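# Slide the sliding door fully open and leave it

## Task

Push or pull the sliding door until it is completely open and make sure it stays open by itself, without the robot holding it there. Nothing else in the scene may be moved from its starting place. The door must not be slammed open or shut, and the robot must not fall over or finish leaning, since either of those means failure.

## Robot and tools

Robot: a Hello Robot Stretch 3 with one arm. It has a two-wheeled base (0.33 m long, 0.34 m wide), a lift that carries the arm up and down a mast, and a telescoping arm that reaches out to the robot's right side. The gripper cannot be moved forward by the arm, so the base has to drive. Turning in place pivots about the point midway between the wheels, 0.05 m behind the front edge. With the arm pulled in and the wrist folded, the wrist pokes out up to 0.06 m on the right and a turn sweeps a 0.28 m radius. An unfolded, level wrist reaches past that circle.

Frames: the base frame has its origin on the floor between the drive wheels, with x ahead, y to the left and z up. hand_pose is reported in this frame, at the point where closed fingertips meet. With all wrist joints at 0, that hand frame has x up, y pointing back along the arm toward the mast, and z toward the rear. The odometry frame is the base frame as it stood when the scene began.

execute_actions: argument actions is a list holding one action or nothing (an empty list only reports state and images). An action may contain base, joints, or both, plus an optional contact_limits. base takes one command only. {"translate_m": d} is an offset in metres along the current heading, forward positive, range -1 to 1. {"rotate_rad": d} is an in-place turn offset in radians, left (counter-clockwise seen from above) positive, range -3.2 to 3.2. Both count from where the base last reported itself. There is no sideways drive. joints is a single dictionary of absolute targets keyed by joint name: lift_m 0 to 1.1 (arm height on the mast), arm_m 0 to 0.52 (extension), wrist_yaw_rad -1.345 to 4.42 (0 along the arm, positive toward the front, 3.0 folded over the base), wrist_pitch_rad -1.57 to 0.451 (0 level, negative tips the fingers down), wrist_roll_rad -2.911 to 2.911, gripper_m -0.089 to 0.179 (bigger is wider; the real tip gap is 0.007 to 0.025 less, and zero under 0.007), head_pan_rad -3.953 to 1.73 (0 ahead, positive left, -1.57 looks along the arm), head_tilt_rad -1.53 to 0.419 (negative looks down). Metres and radians throughout. contact_limits accepts only arm_m, an effort percentage from 1 to 100; the arm stops when its effort reaches that level (negative when retracting), and it also caps holding force until the next action. Values that are too small stop it immediately. The optional cameras list picks head_camera, nav_camera, wrist_camera or all; omitted or null gives all, [] gives none. Bad keys or out-of-range numbers reject the whole call and nothing moves. Joints or base left out of an action may keep driving toward earlier targets. An action runs at most 15 s.

wait: seconds from 0 to 10; commands nothing, then returns state and images. zoom_image: camera name and region [x0, y0, x1, y1] in pixels of that camera's latest full image, top-left is (0, 0), no larger than 504 by 504. finished_scene: scene is the current scene's number; it ends the scene for good and reports success.

Results: joint_positions; base_status and joint_status per motion: done (for the base, wheels turned the commanded amount even if slipping), off_target (stopped short, may still push), contact_stop, time_out, torque_fault (old target dropped). After a contact_stop the arm or lift goes slack until commanded again; a slack lift may sink under load or keep pressing. on_its_own describes uncommanded parts; its "held at" is the held target, not the actual position. motor_effort is percent of maximum, positive toward larger joint values, with the peak of the last action in brackets; readings carry fixed biases and noise. Positive wheel effort pushes forward. lidar_m: 12 distances in metres from the base origin, 30-degree sectors starting straight ahead and going counter-clockwise (4th left, 7th behind, 10th right), at 0.17 m height, range 0.15 to 12, "-" for nothing; it misses glass, thin legs, and parts hidden by the robot. wrist_depth_mm (45 to 1000) and head_depth_mm (280 to 4000, image sideways) are 7x7 grids of median depths read from the top left. base_odometry counts wheel rotation, so slip looks like motion; heading spans -3.142 to 3.142. turned_by_wheels and turned_by_imu give turning since the previous result. base_tilt gives forward and right lean in degrees with a bias up to about 4. The contact_limits line shows current, default and maximum limits. The pictures line lists image order. Calibration for head_camera, nav_camera and wrist_camera is given with K, distortion and T_world_to_cam from the base frame; expect small errors, larger for the wrist camera.

Speed: the base moves fast (0.30 m/s, 1.9 rad/s) only when stowed: lift_m under 0.30, arm_m under 0.03, wrist_yaw_rad over 2.54; otherwise 0.10 m/s and 0.63 rad/s.

Cautions: move the door smoothly so it is not slammed. Folding or unfolding the wrist is safe only with lift_m in 0.32 to 0.95, wrist_pitch_rad -0.4 and roll near 0; afterward the lift may go down to 0.25. With wrist_yaw_rad below -0.4, keep pitch at -0.5 or lower. Pushing the arm against something rigid with the gripper above about 0.45 m can tip the robot, more so with higher contact limits or a repeated push. Driving while hooked on an immovable thing or snagging furniture, especially in reverse, can tip it; reverse the last move in small steps, free the gripper, and drop lift_m to about 0.2 if it stays leaning. Base, wrist and head push without stopping; long hard pushes switch a wrist servo off for 10 s. To grip, close below the object width; to let go, open at least 0.02 past the contact value. The robot keeps its last command while you think.

Each tool is called as a command line: name --argument value for each argument, lists and objects as JSON in quotes; but a table of rows of numbers goes row by row, as --pt "numbers of a row", without its own name.

## Session

execute_actions --actions '[]'

Scene clock: 0.00 s.
base_odometry: x=+0.000 y=+0.000 heading=+0.000 (m, m, rad; odometry frame)
turned_by_wheels: +0.000 (rad since the last result)
turned_by_imu: +0.000 (rad since the last result)
base_tilt: forward=-0.1 right=+0.3 (deg)
lidar_m: 1.60 1.62 1.61 1.23 0.93 0.92 1.01 1.67 2.16 1.04 1.13 1.08
head_depth_mm: 1513 1511 1505 1528 1522 926 1536 / 1608 1616 1605 1635 1608 933 1657 / 1728 1740 1751 1765 1718 937 1792 / 1860 1873 1895 1904 1824 1016 1922 / 1965 2053 2050 2080 1832 1191 2084 / 1995 2090 2085 2090 1989 1544 1607 / 1840 1871 1882 1874 1831 1819 1864
base_status: not commanded
joint_positions: lift_m=+0.331 arm_m=-0.001 wrist_yaw_rad=+3.030 wrist_pitch_rad=-0.568 wrist_roll_rad=+0.018 gripper_m=+0.037 head_pan_rad=-0.003 head_tilt_rad=+0.004
joint_status: not commanded
motor_effort: left_wheel=+1 right_wheel=+0 lift_m=+22 arm_m=+1 wrist_yaw_rad=+0 wrist_pitch_rad=+5 wrist_roll_rad=+0 gripper_m=+0 head_pan_rad=+0 head_tilt_rad=+2 (%)
hand_pose: x=+0.0014 y=+0.0582 z=+0.3112 quat_wxyz=(+0.238, +0.694, +0.158, +0.660) (m; base frame)
wrist_depth_mm: 743 853 - - - - - / 743 911 992 974 947 947 933 / 762 770 778 757 758 769 742 / 649 647 644 656 621 638 624 / 558 550 568 557 561 539 534 / 484 - - - 463 469 463 / 439 - - - 415 417 412
pictures: head_camera (sideways: a quarter turn clockwise sets it upright), nav_camera (sideways: a quarter turn counterclockwise sets it upright), wrist_camera
Images, in order (width x height): head_camera 896x504, nav_camera 672x504, wrist_camera 644x364.

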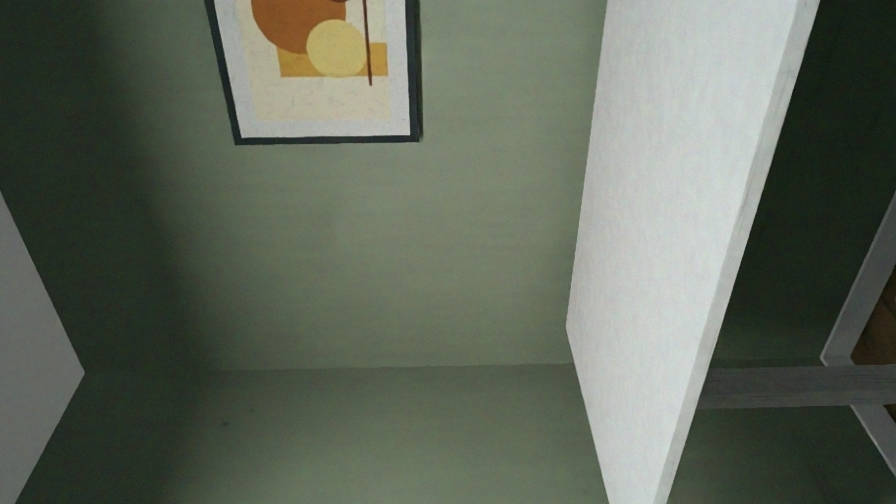

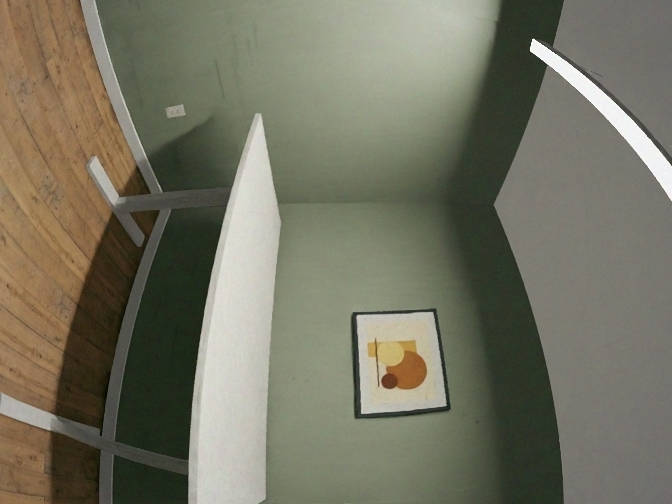

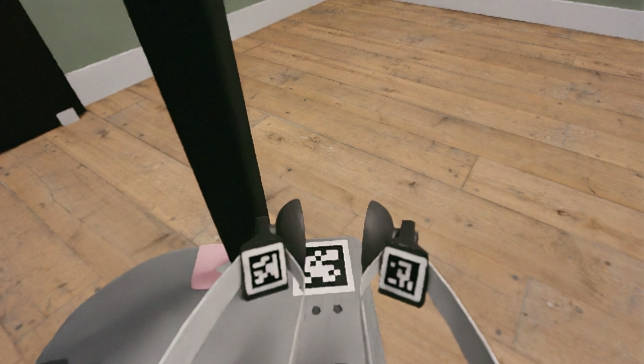

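execute_actions --actions '[{"joints":{"head_pan_rad":-3.6,"head_tilt_rad":-0.4}}]' --cameras '["head_camera","nav_camera"]'

execute_actions --actions '[{"joints":{"head_pan_rad":-2.4}}]' --cameras '["head_camera","nav_camera"]'

Scene clock: 5.03 s.
base_odometry: x=+0.000 y=+0.000 heading=+0.000 (m, m, rad; odometry frame)
turned_by_wheels: +0.000 (rad since the last result)
turned_by_imu: -0.001 (rad since the last result)
base_tilt: forward=-0.1 right=+0.3 (deg)
lidar_m: 1.60 1.62 1.61 1.23 0.93 0.92 1.01 1.67 2.17 1.04 1.13 1.08
head_depth_mm: 743 796 853 922 1002 1120 1267 / 755 811 871 943 1025 1124 1252 / 769 825 892 962 1050 1156 1285 / 783 842 906 983 1075 1189 1309 / 798 855 925 1005 1101 1220 1340 / 811 871 943 1031 1129 1254 1360 / 827 891 967 1058 1163 1293 1383
base_status: not commanded
joint_positions: lift_m=+0.331 arm_m=-0.001 wrist_yaw_rad=+3.030 wrist_pitch_rad=-0.568 wrist_roll_rad=+0.018 gripper_m=+0.037 head_pan_rad=-3.593 head_tilt_rad=-0.395
joint_status: all done
motor_effort: left_wheel=+1(1) right_wheel=+1(1) lift_m=+22(22) arm_m=+0(0) wrist_yaw_rad=+0(0) wrist_pitch_rad=+5(5) wrist_roll_rad=+1(0) gripper_m=+0(1) head_pan_rad=-3(45) head_tilt_rad=-3(36) (%)
hand_pose: x=+0.0014 y=+0.0582 z=+0.3112 quat_wxyz=(+0.238, +0.694, +0.158, +0.660) (m; base frame)
wrist_depth_mm: 751 849 - - - - - / 758 896 988 949 952 929 945 / 739 771 766 772 747 765 751 / 650 628 647 651 629 642 627 / 555 552 547 550 556 536 536 / 483 - - - 462 474 468 / 433 - - - 421 418 420
pictures: head_camera (sideways: a quarter turn clockwise sets it upright), nav_camera (sideways: a quarter turn counterclockwise sets it upright)
camera_calibration (this result's frames):
head_camera: T_world_to_cam=[[0.357914, -0.191603, -0.913885, 1.21126], [-0.479124, -0.87774, -0.003619, 0.00737517], [-0.80146, 0.439159, -0.405957, 0.492207], [0, 0, 0, 1]] pos_world=[-0.0355101, 0.022398, 1.3068]
nav_camera: T_world_to_cam=[[-0.335843, 0.181041, 0.924356, -1.15959], [0.453672, 0.891116, -0.00970039, 0.0658474], [-0.825465, 0.416096, -0.381408, 0.46609], [0, 0, 0, 1]] pos_world=[-0.034573, -0.0426817, 1.25028]
Images, in order (width x height): head_camera 896x504, nav_camera 672x504.

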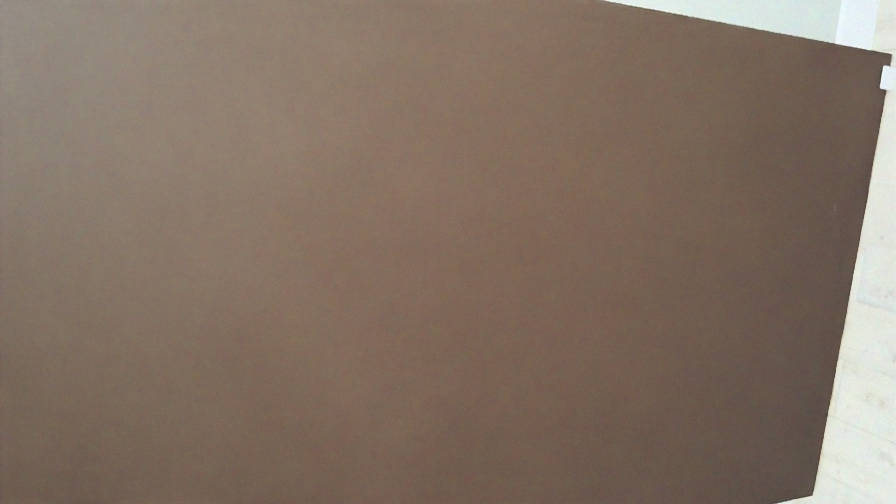

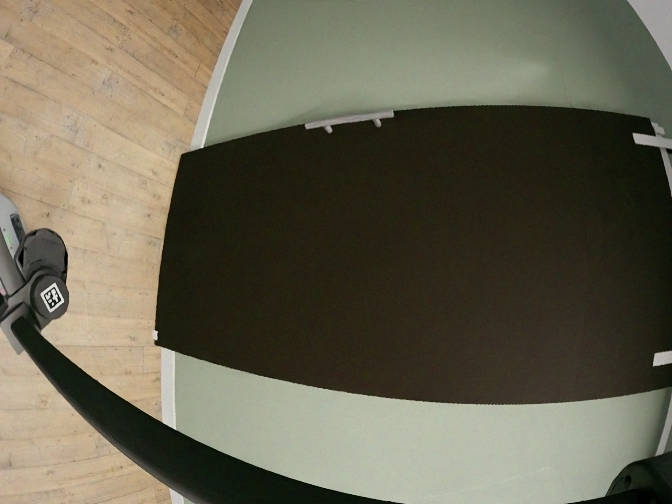

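Scene clock: 6.20 s.
base_odometry: x=+0.000 y=+0.000 heading=+0.000 (m, m, rad; odometry frame)
turned_by_wheels: +0.000 (rad since the last result)
turned_by_imu: +0.000 (rad since the last result)
base_tilt: forward=-0.1 right=+0.3 (deg)
lidar_m: 1.60 1.62 1.61 1.22 0.93 0.92 1.01 1.68 2.16 1.04 1.13 1.08
head_depth_mm: 1848 1924 1971 2039 2071 1742 1413 / 1969 2120 2311 2473 2281 1761 1417 / 1938 2093 2261 2444 2286 1752 1410 / 1904 2040 2218 2395 2281 1756 1412 / 1877 2003 2176 2359 2297 1744 1415 / 1837 1984 2111 2293 2291 1754 1421 / 1796 1934 2074 2229 2276 1760 1426
base_status: not commanded
joint_positions: lift_m=+0.331 arm_m=-0.001 wrist_yaw_rad=+3.030 wrist_pitch_rad=-0.568 wrist_roll_rad=+0.018 gripper_m=+0.037 head_pan_rad=-2.407 head_tilt_rad=-0.395
joint_status: all done
motor_effort: left_wheel=+1(1) right_wheel=+1(0) lift_m=+22(22) arm_m=+0(0) wrist_yaw_rad=+0(1) wrist_pitch_rad=+5(5) wrist_roll_rad=+0(0) gripper_m=-1(0) head_pan_rad=+3(46) head_tilt_rad=-3(4) (%)
hand_pose: x=+0.0014 y=+0.0582 z=+0.3112 quat_wxyz=(+0.238, +0.694, +0.158, +0.660) (m; base frame)
wrist_depth_mm: 758 846 - - - - - / 736 904 976 962 964 929 951 / 773 796 760 741 762 755 751 / 646 649 632 641 626 616 608 / 552 553 551 562 556 534 534 / 483 - - - 469 474 459 / 438 - - - 419 419 416
pictures: head_camera (sideways: a quarter turn clockwise sets it upright), nav_camera (sideways: a quarter turn counterclockwise sets it upright)
camera_calibration (this result's frames):
head_camera: T_world_to_cam=[[0.312064, 0.259673, -0.913885, 1.21154], [0.633343, -0.773863, -0.003619, 0.000589105], [-0.708161, -0.577673, -0.405957, 0.491638], [0, 0, 0, 1]] pos_world=[-0.0302934, -0.0301427, 1.3068]
nav_camera: T_world_to_cam=[[-0.293982, -0.243189, 0.924356, -1.15985], [-0.655304, 0.755303, -0.00970039, 0.0726121], [-0.69581, -0.608586, -0.381408, 0.465299], [0, 0, 0, 1]] pos_world=[0.0303679, -0.0537317, 1.25028]
Images, in order (width x height): head_camera 896x504, nav_camera 672x504.

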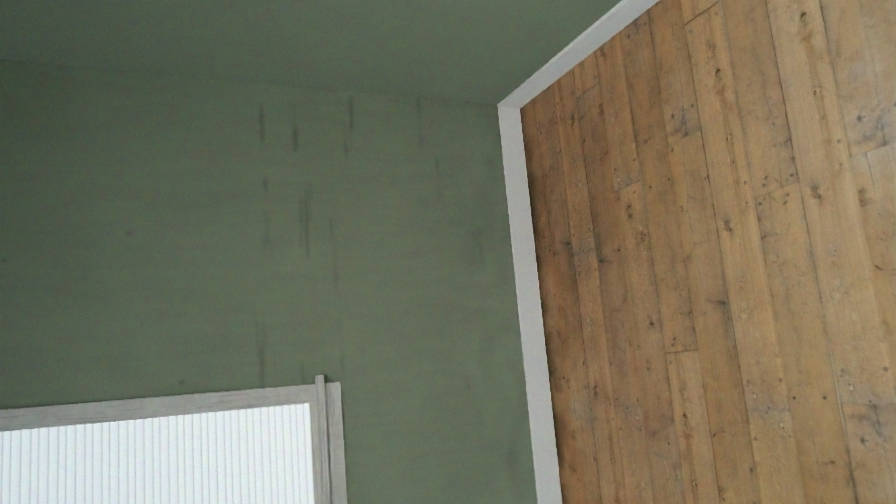

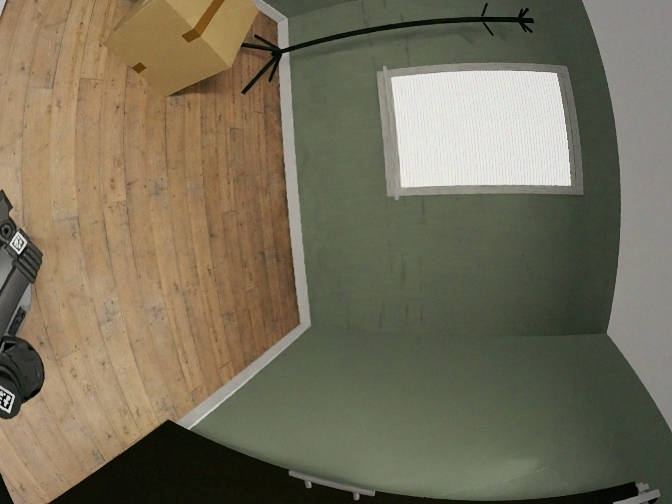

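execute_actions --actions '[{"base":{"rotate_rad":-2.63},"joints":{"lift_m":0.28,"head_pan_rad":-1.57}}]' --cameras '[]'

execute_actions --actions '[{"base":{"translate_m":0.78}}]' --cameras '[]'

execute_actions --actions '[{"base":{"rotate_rad":0.38},"joints":{"lift_m":0.8,"wrist_pitch_rad":-0.4,"head_tilt_rad":-0.6}}]'

Scene clock: 19.60 s.
base_odometry: x=+0.000 y=+0.000 heading=-2.630 (m, m, rad; odometry frame)
turned_by_wheels: -2.630 (rad since the last result)
turned_by_imu: -2.632 (rad since the last result)
base_tilt: forward=-0.1 right=+0.3 (deg)
lidar_m: 1.64 2.16 1.04 1.04 1.54 1.61 1.62 1.61 1.24 0.93 0.92 1.00
head_depth_mm: 1039 1124 1229 1359 1506 1644 1421 / 993 1069 1161 1271 1404 1562 1417 / 948 1021 1100 1196 1314 1457 1417 / 904 972 1050 1137 1234 1368 1407 / 868 928 1000 1080 1172 1288 1364 / 832 880 912 968 1035 1126 1237 / 746 795 849 909 978 1066 1165
base_status: done
joint_positions: lift_m=+0.280 arm_m=-0.001 wrist_yaw_rad=+3.030 wrist_pitch_rad=-0.569 wrist_roll_rad=+0.018 gripper_m=+0.037 head_pan_rad=-1.577 head_tilt_rad=-0.395
joint_status: all done
motor_effort: left_wheel=+5(14) right_wheel=-5(11) lift_m=+16(17) arm_m=+0(0) wrist_yaw_rad=+1(0) wrist_pitch_rad=+5(6) wrist_roll_rad=+0(0) gripper_m=+0(0) head_pan_rad=+4(44) head_tilt_rad=-2(4) (%)
hand_pose: x=+0.0014 y=+0.0580 z=+0.2606 quat_wxyz=(+0.238, +0.694, +0.158, +0.660) (m; base frame)
wrist_depth_mm: - - - - 995 990 - / 875 865 864 854 860 839 851 / 690 680 692 680 665 653 655 / 579 584 569 551 563 567 552 / 493 514 - - 499 479 478 / 438 - - - 411 415 422 / - - - - 373 373 368
pictures: none
No camera images: the call's "cameras" was empty. Leave "cameras" out to get every camera's image.

Scene clock: 23.97 s.
base_odometry: x=-0.680 y=-0.382 heading=-2.630 (m, m, rad; odometry frame)
turned_by_wheels: +0.000 (rad since the last result)
turned_by_imu: +0.003 (rad since the last result)
base_tilt: forward=-0.1 right=+0.3 (deg)
lidar_m: 1.16 1.44 1.52 0.96 1.02 1.54 2.35 1.78 0.79 0.63 0.63 0.76
head_depth_mm: 638 691 754 832 923 1041 1193 / 609 658 714 781 861 963 1091 / 582 626 679 737 810 897 1008 / 557 598 644 699 764 841 938 / 535 573 615 663 722 791 875 / 513 549 587 633 683 735 820 / 494 525 563 598 635 730 827
base_status: done
joint_positions: lift_m=+0.280 arm_m=-0.001 wrist_yaw_rad=+3.030 wrist_pitch_rad=-0.570 wrist_roll_rad=+0.018 gripper_m=+0.037 head_pan_rad=-1.577 head_tilt_rad=-0.395
joint_status: not commanded
motor_effort: left_wheel=+4(13) right_wheel=-4(8) lift_m=+16(17) arm_m=+0(0) wrist_yaw_rad=+1(0) wrist_pitch_rad=+6(6) wrist_roll_rad=+0(0) gripper_m=+0(0) head_pan_rad=+3(4) head_tilt_rad=-3(2) (%)
hand_pose: x=+0.0014 y=+0.0580 z=+0.2605 quat_wxyz=(+0.238, +0.694, +0.159, +0.660) (m; base frame)
wrist_depth_mm: - - 919 - - - - / 868 890 852 852 828 838 812 / 686 700 683 685 681 670 663 / 573 564 559 565 565 555 544 / 500 510 - - 492 482 470 / 445 - - - 412 420 415 / - - - - 375 369 368
pictures: none
No camera images: the call's "cameras" was empty. Leave "cameras" out to get every camera's image.

Scene clock: 29.53 s.
base_odometry: x=-0.680 y=-0.382 heading=-2.250 (m, m, rad; odometry frame)
turned_by_wheels: +0.380 (rad since the last result)
turned_by_imu: +0.379 (rad since the last result)
base_tilt: forward=-0.2 right=+0.3 (deg)
lidar_m: 1.43 1.49 0.96 0.97 1.91 2.36 2.34 0.89 0.65 0.63 0.72 0.98
head_depth_mm: 514 570 637 726 840 1003 1168 / 511 567 636 724 837 994 1156 / 510 564 621 692 828 986 1192 / 523 582 653 743 861 1010 1199 / 561 622 698 793 915 1081 1225 / 561 620 695 786 906 1074 1218 / 559 618 691 784 906 1064 1216
base_status: done
joint_positions: lift_m=+0.800 arm_m=-0.001 wrist_yaw_rad=+3.030 wrist_pitch_rad=-0.421 wrist_roll_rad=+0.018 gripper_m=+0.037 head_pan_rad=-1.577 head_tilt_rad=-0.593
joint_status: all done
motor_effort: left_wheel=-3(8) right_wheel=+5(12) lift_m=+27(27) arm_m=+0(0) wrist_yaw_rad=+0(0) wrist_pitch_rad=+7(8) wrist_roll_rad=+0(0) gripper_m=+0(0) head_pan_rad=+3(3) head_tilt_rad=-5(26) (%)
hand_pose: x=+0.0037 y=+0.0791 z=+0.8118 quat_wxyz=(+0.187, +0.705, +0.107, +0.676) (m; base frame)
wrist_depth_mm: - - - - - - - / - - - - - - - / - - - - - - - / - - - - - - - / - - - - - - - / - - - - - - - / 934 943 900 909 924 939 935
pictures: head_camera (sideways: a quarter turn clockwise sets it upright), nav_camera (sideways: a quarter turn counterclockwise sets it upright), wrist_camera
camera_calibration (this result's frames):
head_camera: T_world_to_cam=[[0.0197742, 0.577417, -0.81621, 1.08594], [0.998525, -0.0526903, -0.013084, 0.0106817], [-0.0505613, -0.814747, -0.577608, 0.71097], [0, 0, 0, 1]] pos_world=[0.00380802, -0.0472171, 1.29716]
nav_camera: T_world_to_cam=[[-0.0197637, -0.555488, 0.83129, -1.04013], [-0.999616, 0.0271411, -0.00562925, 0.0694103], [-0.0194351, -0.831082, -0.555811, 0.688104], [0, 0, 0, 1]] pos_world=[0.0622002, -0.00779316, 1.2475]
wrist_camera: T_world_to_cam=[[0.99857, -0.0483021, -0.0229282, 0.0317269], [-0.0472919, -0.597831, -0.800226, 0.727306], [0.0249454, 0.800166, -0.59926, 0.591282], [0, 0, 0, 1]] pos_world=[-0.0120356, -0.0367849, 0.937068]
Images, in order (width x height): head_camera 896x504, nav_camera 672x504, wrist_camera 644x364.

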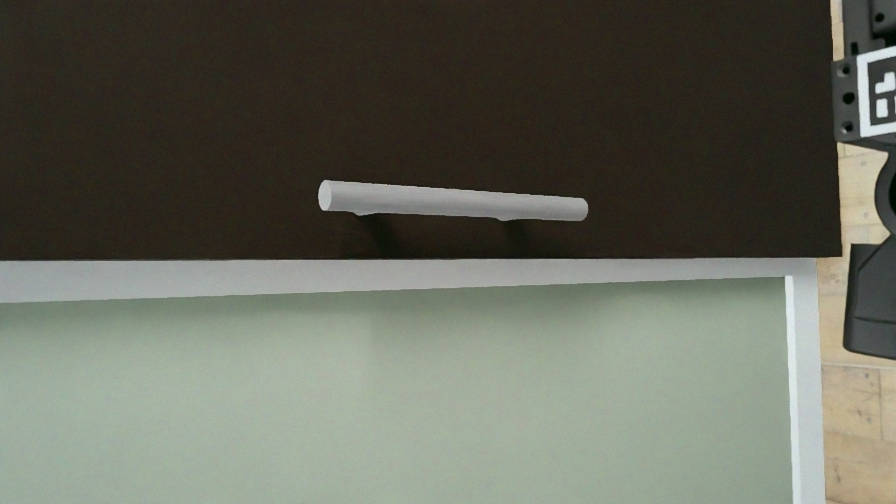

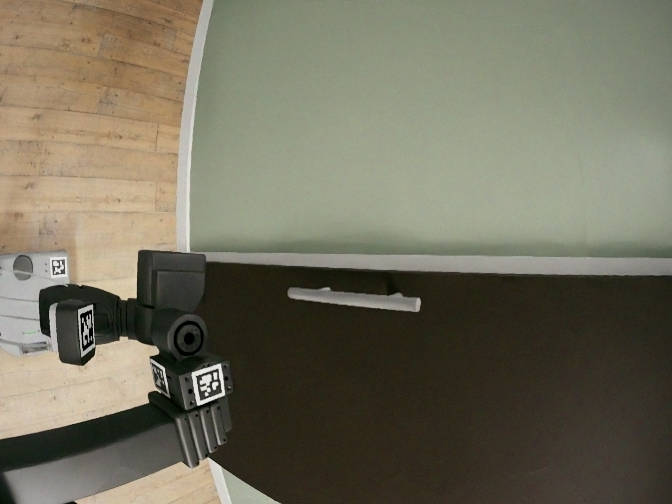

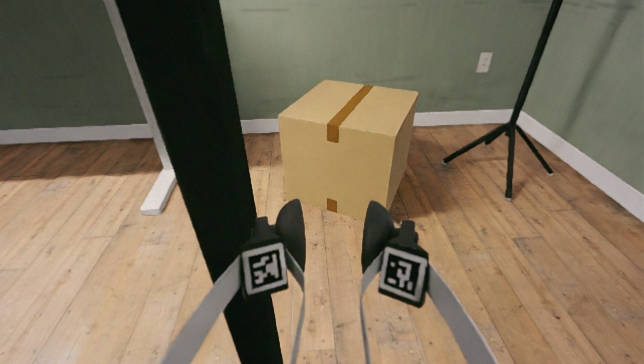

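execute_actions --actions '[{"joints":{"wrist_yaw_rad":0,"gripper_m":0.13,"lift_m":0.75}}]' --cameras '[]'

execute_actions --actions '[{"joints":{"wrist_pitch_rad":0,"arm_m":0.07}}]'

Scene clock: 38.23 s.
base_odometry: x=-0.680 y=-0.382 heading=-2.250 (m, m, rad; odometry frame)
turned_by_wheels: +0.000 (rad since the last result)
turned_by_imu: -0.001 (rad since the last result)
base_tilt: forward=-0.2 right=+0.3 (deg)
lidar_m: 1.44 1.49 0.96 0.98 1.91 2.35 2.34 0.89 0.65 0.63 0.72 0.99
head_depth_mm: 514 571 639 726 841 1001 1192 / 512 568 636 721 837 990 1189 / 509 565 620 692 832 973 1175 / 522 581 652 743 861 1012 1208 / 563 624 699 791 916 1051 1228 / 562 619 694 788 908 1071 1212 / 558 618 691 784 904 1067 1220
base_status: not commanded
joint_positions: lift_m=+0.750 arm_m=-0.001 wrist_yaw_rad=+0.002 wrist_pitch_rad=-0.420 wrist_roll_rad=+0.018 gripper_m=+0.130 head_pan_rad=-1.577 head_tilt_rad=-0.593
joint_status: all done
motor_effort: left_wheel=-3(2) right_wheel=+5(5) lift_m=+16(22) arm_m=+0(0) wrist_yaw_rad=-2(3) wrist_pitch_rad=+7(7) wrist_roll_rad=+1(0) gripper_m=+0(79) head_pan_rad=+4(3) head_tilt_rad=-5(5) (%)
hand_pose: x=-0.0211 y=-0.3677 z=+0.7625 quat_wxyz=(+0.686, +0.147, -0.697, -0.148) (m; base frame)
wrist_depth_mm: 411 408 405 383 329 332 328 / 448 448 443 414 361 366 361 / 507 501 492 459 407 405 398 / 566 555 547 508 458 453 441 / 659 643 619 596 511 496 501 / 748 746 731 674 597 - 578 / 828 861 813 789 733 702 662
pictures: none
No camera images: the call's "cameras" was empty. Leave "cameras" out to get every camera's image.

Scene clock: 39.93 s.
base_odometry: x=-0.680 y=-0.382 heading=-2.250 (m, m, rad; odometry frame)
turned_by_wheels: +0.000 (rad since the last result)
turned_by_imu: +0.000 (rad since the last result)
base_tilt: forward=-0.1 right=+0.3 (deg)
lidar_m: 1.44 1.49 0.96 0.97 1.90 2.36 2.34 0.89 0.65 0.63 0.72 0.98
head_depth_mm: 513 569 639 726 841 1000 - / 511 568 635 721 838 970 - / 510 566 622 693 811 964 - / 524 582 653 742 859 1031 1221 / 562 624 698 790 895 1082 1222 / 561 623 695 789 909 1073 1217 / 559 618 692 783 902 1070 1217
base_status: not commanded
joint_positions: lift_m=+0.750 arm_m=+0.070 wrist_yaw_rad=+0.001 wrist_pitch_rad=-0.025 wrist_roll_rad=+0.018 gripper_m=+0.130 head_pan_rad=-1.577 head_tilt_rad=-0.593
joint_status: all done
motor_effort: left_wheel=-3(2) right_wheel=+5(5) lift_m=+16(17) arm_m=+4(5) wrist_yaw_rad=-1(2) wrist_pitch_rad=+9(8) wrist_roll_rad=+0(0) gripper_m=+0(0) head_pan_rad=+4(3) head_tilt_rad=-4(4) (%)
hand_pose: x=-0.0211 y=-0.4702 z=+0.8587 quat_wxyz=(+0.701, +0.009, -0.713, -0.009) (m; base frame)
wrist_depth_mm: 358 352 350 330 280 279 276 / 370 364 360 345 291 291 286 / 385 380 378 358 299 301 297 / 397 402 393 372 313 311 306 / 418 411 404 384 326 322 323 / 445 426 428 404 341 - 332 / 459 447 445 417 358 351 343
pictures: head_camera (sideways: a quarter turn clockwise sets it upright), nav_camera (sideways: a quarter turn counterclockwise sets it upright), wrist_camera
camera_calibration (this result's frames):
head_camera: T_world_to_cam=[[0.019774, 0.577417, -0.81621, 1.08594], [0.998525, -0.0526901, -0.013084, 0.0106817], [-0.0505611, -0.814747, -0.577608, 0.71097], [0, 0, 0, 1]] pos_world=[0.00380803, -0.0472171, 1.29716]
nav_camera: T_world_to_cam=[[-0.0197635, -0.555488, 0.83129, -1.04013], [-0.999616, 0.0271408, -0.00562925, 0.0694103], [-0.0194349, -0.831082, -0.555811, 0.688104], [0, 0, 0, 1]] pos_world=[0.0622002, -0.00779314, 1.2475]
wrist_camera: T_world_to_cam=[[-0.997624, -0.0688114, 0.00331782, -0.0432631], [-0.020074, 0.244286, -0.969495, 0.977134], [0.0659019, -0.967259, -0.245087, -0.0747538], [0, 0, 0, 1]] pos_world=[-0.018619, -0.313983, 0.929149]
Images, in order (width x height): head_camera 896x504, nav_camera 672x504, wrist_camera 644x364.

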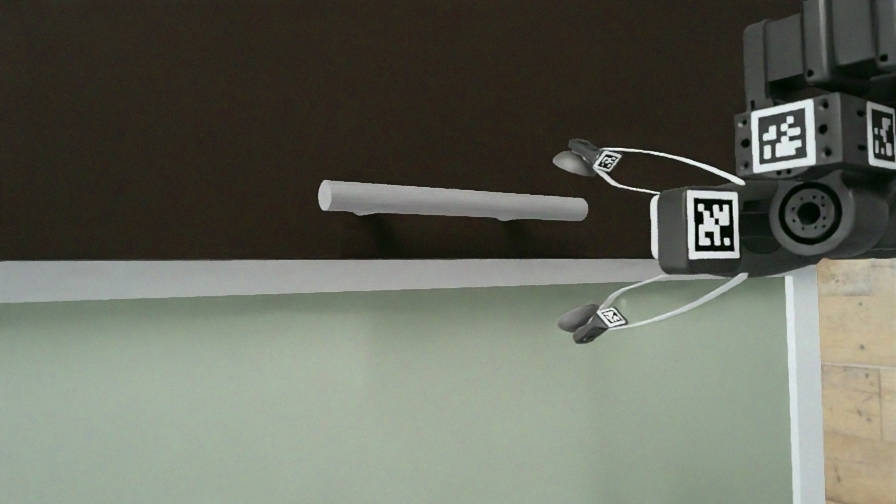

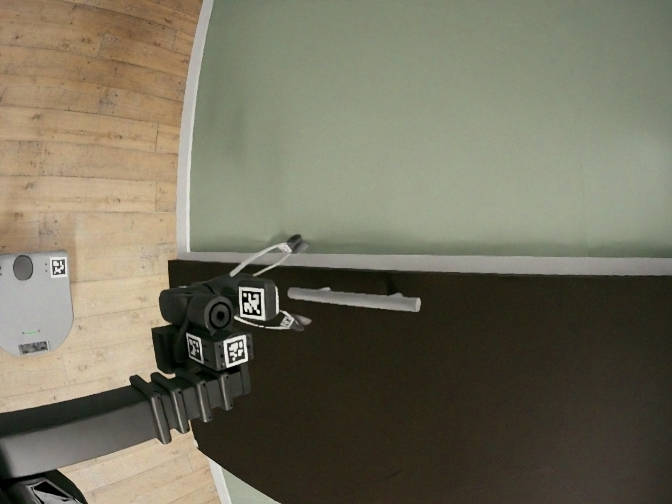

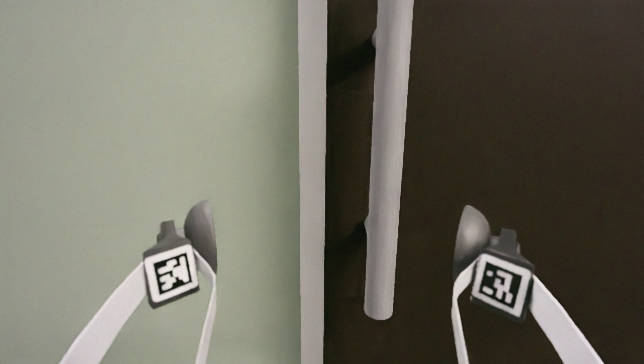

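execute_actions --actions '[{"base":{"translate_m":-0.035},"joints":{"arm_m":0.12}}]' --cameras '[]'

execute_actions --actions '[{"joints":{"arm_m":0.185},"contact_limits":{"arm_m":15}}]' --cameras '["head_camera","wrist_camera"]'

execute_actions --actions '[{"base":{"translate_m":-0.2}}]'

Scene clock: 45.23 s.
base_odometry: x=-0.658 y=-0.355 heading=-2.250 (m, m, rad; odometry frame)
turned_by_wheels: +0.000 (rad since the last result)
turned_by_imu: -0.001 (rad since the last result)
base_tilt: forward=-0.1 right=+0.3 (deg)
lidar_m: 1.47 1.53 0.98 0.99 1.91 2.33 2.30 0.89 0.65 0.63 0.72 0.98
head_depth_mm: 514 570 639 726 843 976 - / 511 568 636 725 837 - - / 510 565 632 716 835 - - / 507 563 610 687 789 - 1194 / 547 610 685 789 917 1083 1221 / 562 620 695 790 906 1073 1213 / 559 619 691 784 905 1065 1209
base_status: done
joint_positions: lift_m=+0.750 arm_m=+0.120 wrist_yaw_rad=+0.001 wrist_pitch_rad=-0.024 wrist_roll_rad=+0.018 gripper_m=+0.130 head_pan_rad=-1.577 head_tilt_rad=-0.593
joint_status: all done
motor_effort: left_wheel=-2(9) right_wheel=+5(7) lift_m=+16(17) arm_m=+4(5) wrist_yaw_rad=-1(1) wrist_pitch_rad=+8(8) wrist_roll_rad=+1(0) gripper_m=+0(1) head_pan_rad=+4(4) head_tilt_rad=-5(5) (%)
hand_pose: x=-0.0212 y=-0.5202 z=+0.8588 quat_wxyz=(+0.701, +0.009, -0.713, -0.009) (m; base frame)
wrist_depth_mm: 309 307 303 237 237 234 232 / 321 318 313 245 246 243 241 / 333 328 325 255 255 252 250 / 347 346 337 265 265 262 258 / 363 356 349 277 277 271 270 / 383 371 367 290 287 - 279 / 390 391 378 304 301 294 292
pictures: none
No camera images: the call's "cameras" was empty. Leave "cameras" out to get every camera's image.

Scene clock: 46.87 s.
base_odometry: x=-0.658 y=-0.355 heading=-2.250 (m, m, rad; odometry frame)
turned_by_wheels: +0.000 (rad since the last result)
turned_by_imu: +0.000 (rad since the last result)
base_tilt: forward=-0.2 right=+0.3 (deg)
lidar_m: 1.47 1.52 0.98 0.99 1.90 2.32 2.30 0.89 0.65 0.63 0.72 0.98
head_depth_mm: 514 571 638 726 842 976 - / 512 567 635 721 809 - 1182 / 510 565 631 716 795 - 1176 / 508 562 609 685 781 989 1189 / 547 612 685 775 913 1078 1221 / 561 621 695 788 907 1075 1217 / 560 618 692 782 901 1067 1213
base_status: not commanded
joint_positions: lift_m=+0.750 arm_m=+0.185 wrist_yaw_rad=+0.001 wrist_pitch_rad=-0.024 wrist_roll_rad=+0.018 gripper_m=+0.130 head_pan_rad=-1.577 head_tilt_rad=-0.593
joint_status: all done
motor_effort: left_wheel=-3(2) right_wheel=+5(5) lift_m=+16(16) arm_m=+3(2) wrist_yaw_rad=-1(1) wrist_pitch_rad=+8(8) wrist_roll_rad=+1(0) gripper_m=+0(0) head_pan_rad=+3(4) head_tilt_rad=-5(4) (%)
contact_limits: arm_m 15 (drawing in: default 18, maximum 30; extending or still: default 26, maximum 42)
hand_pose: x=-0.0212 y=-0.5852 z=+0.8588 quat_wxyz=(+0.701, +0.009, -0.713, -0.008) (m; base frame)
wrist_depth_mm: 248 247 239 178 178 176 174 / 258 256 249 132 183 183 180 / 268 265 257 134 191 188 186 / 277 275 270 139 198 196 195 / 292 285 272 143 207 202 203 / 302 300 296 149 215 - 210 / 315 315 307 155 224 223 218
pictures: head_camera (sideways: a quarter turn clockwise sets it upright), wrist_camera
camera_calibration (this result's frames):
head_camera: T_world_to_cam=[[0.0197742, 0.577417, -0.81621, 1.08594], [0.998525, -0.0526903, -0.013084, 0.0106817], [-0.0505613, -0.814747, -0.577608, 0.71097], [0, 0, 0, 1]] pos_world=[0.00380802, -0.0472171, 1.29716]
wrist_camera: T_world_to_cam=[[-0.997638, -0.0686149, 0.00335561, -0.0511456], [-0.0200259, 0.24375, -0.969631, 1.00517], [0.0657133, -0.967408, -0.244548, -0.186522], [0, 0, 0, 1]] pos_world=[-0.0186384, -0.428962, 0.929204]
Images, in order (width x height): head_camera 896x504, wrist_camera 644x364.

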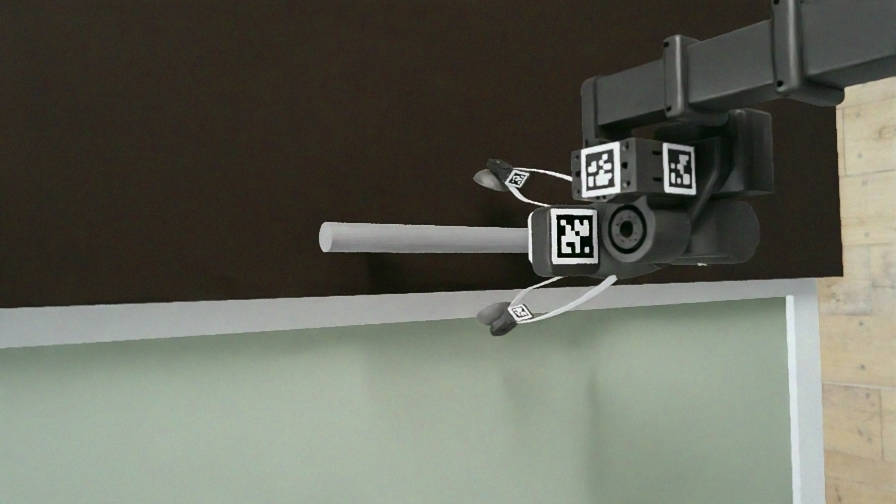

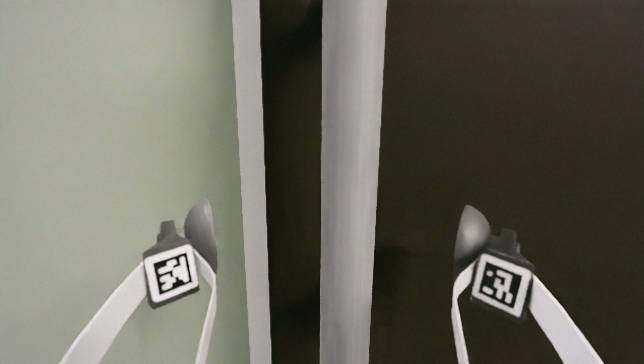

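Scene clock: 50.13 s.
base_odometry: x=-0.533 y=-0.199 heading=-2.250 (m, m, rad; odometry frame)
turned_by_wheels: +0.000 (rad since the last result)
turned_by_imu: -0.001 (rad since the last result)
base_tilt: forward=-0.1 right=+0.3 (deg)
lidar_m: 1.67 1.68 1.06 1.08 1.45 2.16 2.10 0.89 0.65 0.63 0.71 0.98
head_depth_mm: 514 570 639 728 841 978 - / 512 568 636 723 810 - 1188 / 510 564 633 717 795 - 1177 / 508 562 618 687 755 1002 1176 / 513 569 650 2041 1684 1438 1227 / 2534 2831 2977 2207 1049 1127 1218 / 2453 682 702 782 901 1068 1215
base_status: done
joint_positions: lift_m=+0.750 arm_m=+0.185 wrist_yaw_rad=+0.002 wrist_pitch_rad=-0.025 wrist_roll_rad=+0.018 gripper_m=+0.130 head_pan_rad=-1.577 head_tilt_rad=-0.593
joint_status: not commanded
motor_effort: left_wheel=-2(18) right_wheel=+4(53) lift_m=+17(17) arm_m=+4(4) wrist_yaw_rad=-1(92) wrist_pitch_rad=+8(9) wrist_roll_rad=+1(0) gripper_m=-1(20) head_pan_rad=+4(4) head_tilt_rad=-4(4) (%)
hand_pose: x=-0.0209 y=-0.5852 z=+0.8586 quat_wxyz=(+0.701, +0.010, -0.713, -0.008) (m; base frame)
wrist_depth_mm: 245 340 182 177 178 176 174 / 248 342 189 183 186 182 180 / 257 340 196 190 191 189 186 / 267 343 205 198 198 196 195 / 278 323 211 205 207 202 202 / 290 302 222 215 215 - 210 / 302 376 235 225 224 223 218
pictures: head_camera (sideways: a quarter turn clockwise sets it upright), nav_camera (sideways: a quarter turn counterclockwise sets it upright), wrist_camera
camera_calibration (this result's frames):
head_camera: T_world_to_cam=[[0.019774, 0.577417, -0.81621, 1.08594], [0.998525, -0.0526901, -0.013084, 0.0106817], [-0.0505611, -0.814747, -0.577608, 0.71097], [0, 0, 0, 1]] pos_world=[0.00380803, -0.0472171, 1.29716]
nav_camera: T_world_to_cam=[[-0.0197635, -0.555488, 0.83129, -1.04013], [-0.999616, 0.0271408, -0.00562924, 0.0694103], [-0.0194349, -0.831082, -0.555811, 0.688105], [0, 0, 0, 1]] pos_world=[0.0622002, -0.00779314, 1.2475]
wrist_camera: T_world_to_cam=[[-0.997577, -0.0694989, 0.00329796, -0.0513836], [-0.0202433, 0.244566, -0.969421, 1.00525], [0.0665672, -0.967139, -0.24538, -0.185663], [0, 0, 0, 1]] pos_world=[-0.0185506, -0.428982, 0.929119]
Images, in order (width x height): head_camera 896x504, nav_camera 672x504, wrist_camera 644x364.

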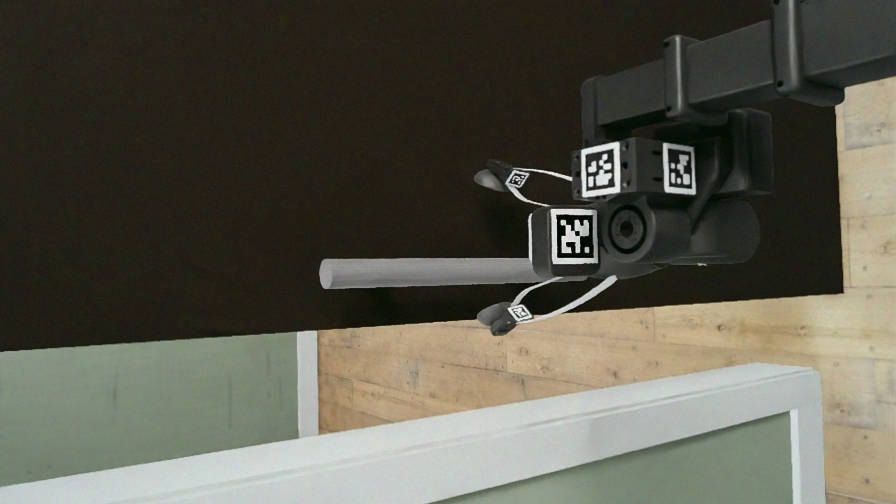

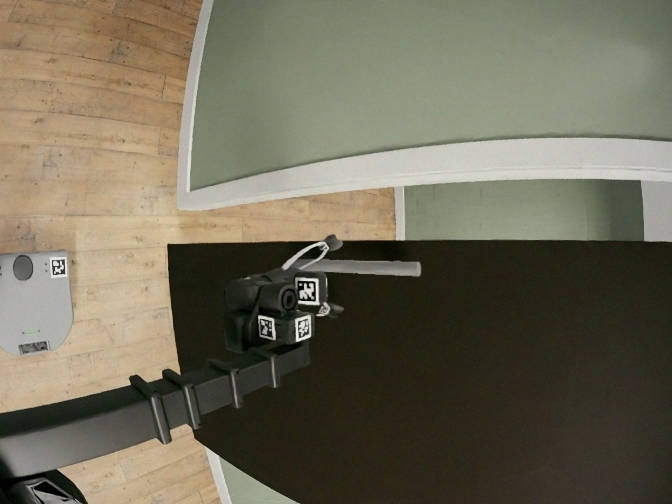

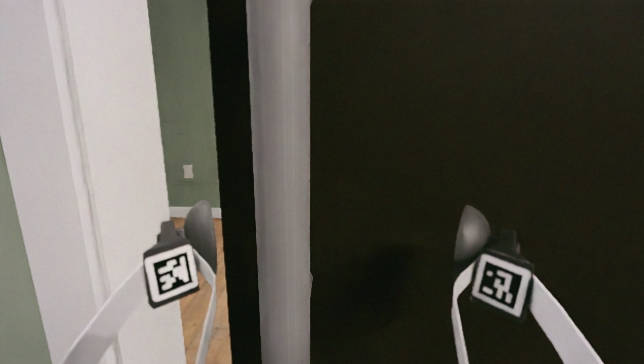

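Works; moved about 0.165.

execute_actions --actions '[{"base":{"translate_m":-0.55},"joints":{"head_tilt_rad":0.1,"head_pan_rad":-2.0}}]'

Scene clock: 59.53 s.
base_odometry: x=-0.187 y=+0.229 heading=-2.250 (m, m, rad; odometry frame)
turned_by_wheels: +0.000 (rad since the last result)
turned_by_imu: -0.004 (rad since the last result)
base_tilt: forward=-0.1 right=+0.3 (deg)
lidar_m: 2.23 1.38 1.31 1.37 1.77 1.61 1.55 0.90 0.65 0.63 0.65 1.02
head_depth_mm: 827 812 799 789 775 762 749 / 777 765 752 740 728 718 707 / 731 718 710 700 689 679 672 / 691 682 672 662 653 645 636 / 655 645 638 628 621 614 605 / 623 615 607 598 592 584 578 / 591 586 579 571 566 558 552
base_status: done
joint_positions: lift_m=+0.750 arm_m=+0.185 wrist_yaw_rad=+0.233 wrist_pitch_rad=-0.024 wrist_roll_rad=+0.018 gripper_m=+0.130 head_pan_rad=-1.993 head_tilt_rad=+0.086
joint_status: all done
on_its_own: wrist_yaw_rad is held at +0.231, not at your +0.000, by its stall guard, which is not easing now
motor_effort: left_wheel=-2(18) right_wheel=+3(53) lift_m=+17(17) arm_m=+3(4) wrist_yaw_rad=-1(92) wrist_pitch_rad=+8(9) wrist_roll_rad=+0(0) gripper_m=-1(20) head_pan_rad=-4(35) head_tilt_rad=+8(52) (%)
hand_pose: x=+0.0375 y=-0.5784 z=+0.8588 quat_wxyz=(+0.697, +0.091, -0.707, +0.073) (m; base frame)
wrist_depth_mm: 176 219 206 191 177 165 155 / 176 234 215 198 185 171 160 / - 239 223 206 189 176 164 / - 251 232 212 197 183 170 / - 253 238 222 203 186 175 / - 202 252 232 212 - 181 / - 286 263 243 220 204 186
pictures: head_camera (sideways: a quarter turn clockwise sets it upright), nav_camera (sideways: a quarter turn counterclockwise sets it upright), wrist_camera
camera_calibration (this result's frames):
head_camera: T_world_to_cam=[[-0.0111405, -0.0647088, -0.997842, 1.32343], [0.892693, -0.450255, 0.0192319, -0.0307473], [-0.450528, -0.890552, 0.0627812, -0.120069], [0, 0, 0, 1]] pos_world=[-0.0119029, -0.0351345, 1.3287]
nav_camera: T_world_to_cam=[[0.0219125, 0.0889595, 0.995794, -1.25539], [-0.906523, 0.421784, -0.0177321, 0.0846097], [-0.421587, -0.902322, 0.0898862, -0.149854], [0, 0, 0, 1]] pos_world=[0.0410329, -0.0592244, 1.26508]
wrist_camera: T_world_to_cam=[[-0.955235, -0.295832, 0.00310234, -0.124932], [-0.0752246, 0.23273, -0.969628, 1.00036], [0.286125, -0.926456, -0.244566, -0.16834], [0, 0, 0, 1]] pos_world=[0.00407816, -0.425732, 0.929193]
Images, in order (width x height): head_camera 896x504, nav_camera 672x504, wrist_camera 644x364.

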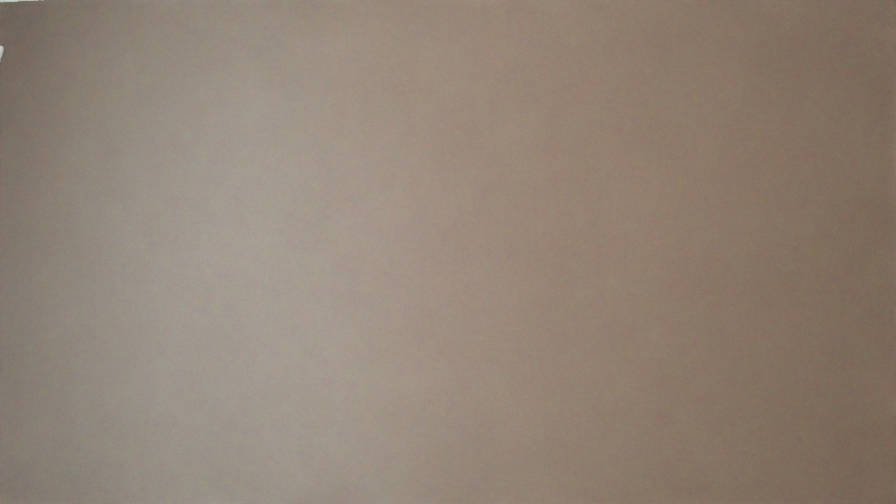

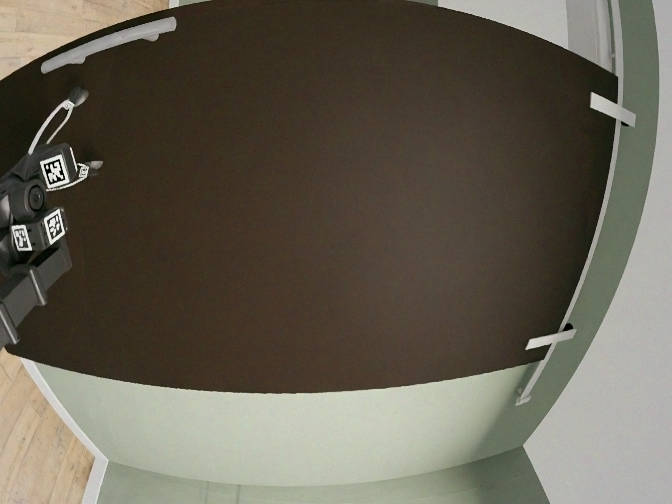

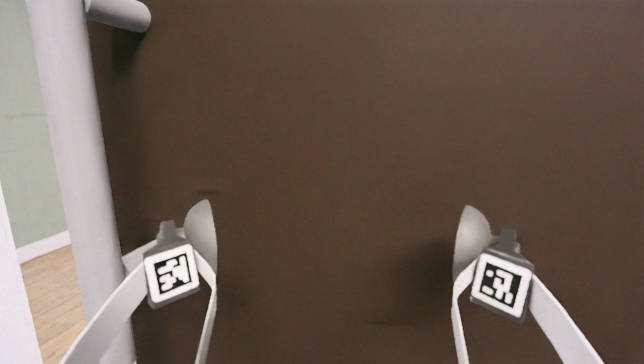

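execute_actions --actions '[{"joints":{"arm_m":0.09,"wrist_yaw_rad":0,"head_tilt_rad":-0.6,"head_pan_rad":-1.57}}]' --cameras '[]'

execute_actions --actions '[{"base":{"translate_m":0.24},"joints":{"wrist_yaw_rad":-0.25}}]' --cameras '["wrist_camera"]'

execute_actions --actions '[{"joints":{"arm_m":0.21},"contact_limits":{"arm_m":15}}]' --cameras '["wrist_camera","head_camera"]'

Scene clock: 67.60 s.
base_odometry: x=-0.187 y=+0.229 heading=-2.250 (m, m, rad; odometry frame)
turned_by_wheels: +0.000 (rad since the last result)
turned_by_imu: -0.001 (rad since the last result)
base_tilt: forward=-0.1 right=+0.3 (deg)
lidar_m: 2.23 1.38 1.32 1.37 1.77 1.61 1.55 0.90 0.65 0.63 0.65 1.02
head_depth_mm: 516 571 641 730 845 983 - / 514 570 639 725 840 949 - / 512 566 634 722 832 - - / 510 565 631 716 823 - 1172 / 506 561 628 712 819 974 1171 / 504 557 625 707 815 963 1184 / 502 556 612 677 851 1437 1246
base_status: not commanded
joint_positions: lift_m=+0.750 arm_m=+0.090 wrist_yaw_rad=+0.001 wrist_pitch_rad=-0.024 wrist_roll_rad=+0.018 gripper_m=+0.130 head_pan_rad=-1.577 head_tilt_rad=-0.592
joint_status: all done
motor_effort: left_wheel=-2(2) right_wheel=+4(3) lift_m=+17(16) arm_m=-2(4) wrist_yaw_rad=-1(3) wrist_pitch_rad=+8(8) wrist_roll_rad=+0(0) gripper_m=-1(0) head_pan_rad=+3(30) head_tilt_rad=-6(48) (%)
hand_pose: x=-0.0212 y=-0.4909 z=+0.8588 quat_wxyz=(+0.701, +0.009, -0.713, -0.008) (m; base frame)
wrist_depth_mm: 244 274 271 269 267 261 259 / 284 286 283 277 275 270 269 / 293 295 288 287 288 285 279 / 308 309 307 300 297 291 291 / - 316 313 315 303 302 299 / - 330 325 324 321 - 311 / - 349 344 342 336 330 325
pictures: none
No camera images: the call's "cameras" was empty. Leave "cameras" out to get every camera's image.

Scene clock: 71.43 s.
base_odometry: x=-0.338 y=+0.042 heading=-2.250 (m, m, rad; odometry frame)
turned_by_wheels: +0.000 (rad since the last result)
turned_by_imu: +0.000 (rad since the last result)
base_tilt: forward=-0.1 right=+0.3 (deg)
lidar_m: 1.98 1.91 1.20 1.38 1.90 1.86 1.79 0.90 0.65 0.63 0.85 0.98
head_depth_mm: 514 571 640 730 845 978 - / 513 568 637 723 820 945 - / 510 566 623 707 828 - - / 509 571 630 712 855 1031 1212 / 2551 2842 2998 2278 1792 1477 1250 / 2557 2820 2984 2269 1791 1472 1256 / 2555 2823 2977 2270 1781 1473 1250
base_status: done
joint_positions: lift_m=+0.750 arm_m=+0.090 wrist_yaw_rad=-0.248 wrist_pitch_rad=-0.024 wrist_roll_rad=+0.018 gripper_m=+0.130 head_pan_rad=-1.577 head_tilt_rad=-0.592
joint_status: all done
motor_effort: left_wheel=-1(3) right_wheel=+4(10) lift_m=+16(17) arm_m=-2(2) wrist_yaw_rad=-2(3) wrist_pitch_rad=+8(8) wrist_roll_rad=+0(0) gripper_m=+0(1) head_pan_rad=+4(4) head_tilt_rad=-5(6) (%)
hand_pose: x=-0.0842 y=-0.4830 z=+0.8588 quat_wxyz=(+0.694, -0.080, -0.709, -0.095) (m; base frame)
wrist_depth_mm: - - 256 276 292 310 335 / - - 263 287 307 326 345 / - - 273 296 316 339 362 / - - 285 309 331 356 380 / - - 298 325 345 372 406 / - - 312 335 359 - 426 / - - 331 350 380 412 457
pictures: wrist_camera
camera_calibration (this result's frames):
wrist_camera: T_world_to_cam=[[-0.983735, 0.179599, 0.00310657, 0.0142396], [0.0409496, 0.241069, -0.969644, 0.982848], [-0.174896, -0.953745, -0.244503, -0.0972099], [0, 0, 0, 1]] pos_world=[-0.0432408, -0.332205, 0.9292]
Images, in order (width x height): wrist_camera 644x364.

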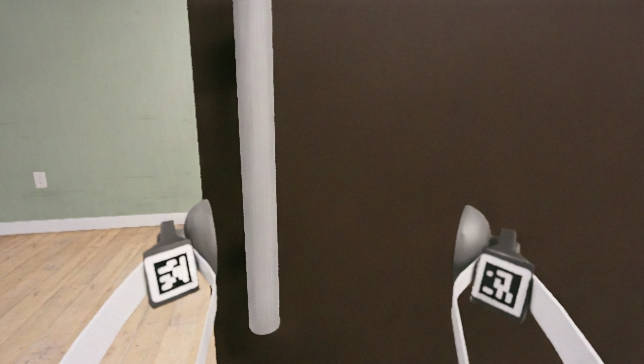

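Scene clock: 73.57 s.
base_odometry: x=-0.338 y=+0.042 heading=-2.250 (m, m, rad; odometry frame)
turned_by_wheels: +0.000 (rad since the last result)
turned_by_imu: +0.000 (rad since the last result)
base_tilt: forward=-0.1 right=+0.2 (deg)
lidar_m: 1.98 1.91 1.20 1.38 1.90 1.86 1.79 0.90 0.66 0.63 0.85 0.98
head_depth_mm: 516 573 642 728 846 994 - / 514 569 638 725 803 - 1187 / 512 567 625 708 - - 1179 / 510 574 631 716 887 1065 1200 / 2572 2836 3010 2280 1774 1475 1253 / 2549 2819 3020 2283 1794 1471 1248 / 2550 2825 2999 2275 1794 1472 1250
base_status: not commanded
joint_positions: lift_m=+0.750 arm_m=+0.208 wrist_yaw_rad=-0.240 wrist_pitch_rad=-0.028 wrist_roll_rad=+0.019 gripper_m=+0.130 head_pan_rad=-1.577 head_tilt_rad=-0.592
joint_status: all done
motor_effort: left_wheel=-1(2) right_wheel=+1(4) lift_m=+17(16) arm_m=+14(15) wrist_yaw_rad=-9(9) wrist_pitch_rad=+9(10) wrist_roll_rad=+0(0) gripper_m=-2(2) head_pan_rad=+4(4) head_tilt_rad=-5(4) (%)
contact_limits: arm_m 15 (drawing in: default 18, maximum 30; extending or still: default 26, maximum 42)
hand_pose: x=-0.0822 y=-0.6016 z=+0.8578 quat_wxyz=(+0.694, -0.076, -0.709, -0.094) (m; base frame)
wrist_depth_mm: - - 100 166 177 185 200 / - - 106 172 182 196 208 / - - 165 179 191 203 216 / - - 170 187 201 212 227 / - - 116 195 206 223 240 / - - 156 203 217 - 254 / - - 194 211 227 246 269
pictures: head_camera (sideways: a quarter turn clockwise sets it upright), wrist_camera
camera_calibration (this result's frames):
head_camera: T_world_to_cam=[[0.0199876, 0.57703, -0.816478, 1.08629], [0.998505, -0.0530695, -0.0130623, 0.0106535], [-0.0508674, -0.814997, -0.577229, 0.710479], [0, 0, 0, 1]] pos_world=[0.00379036, -0.0472185, 1.29718]
wrist_camera: T_world_to_cam=[[-0.98513, 0.17179, 0.00284113, 0.0329063], [0.0399237, 0.244963, -0.96871, 1.01186], [-0.167111, -0.954191, -0.248179, -0.206623], [0, 0, 0, 1]] pos_world=[-0.042509, -0.450679, 0.928822]
Images, in order (width x height): head_camera 896x504, wrist_camera 644x364.

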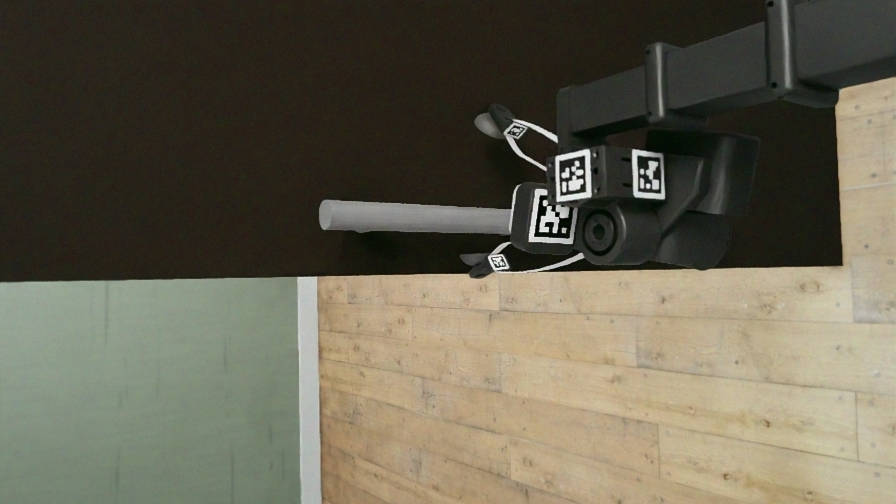

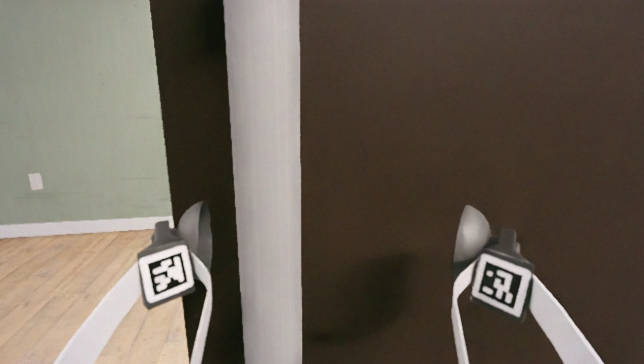

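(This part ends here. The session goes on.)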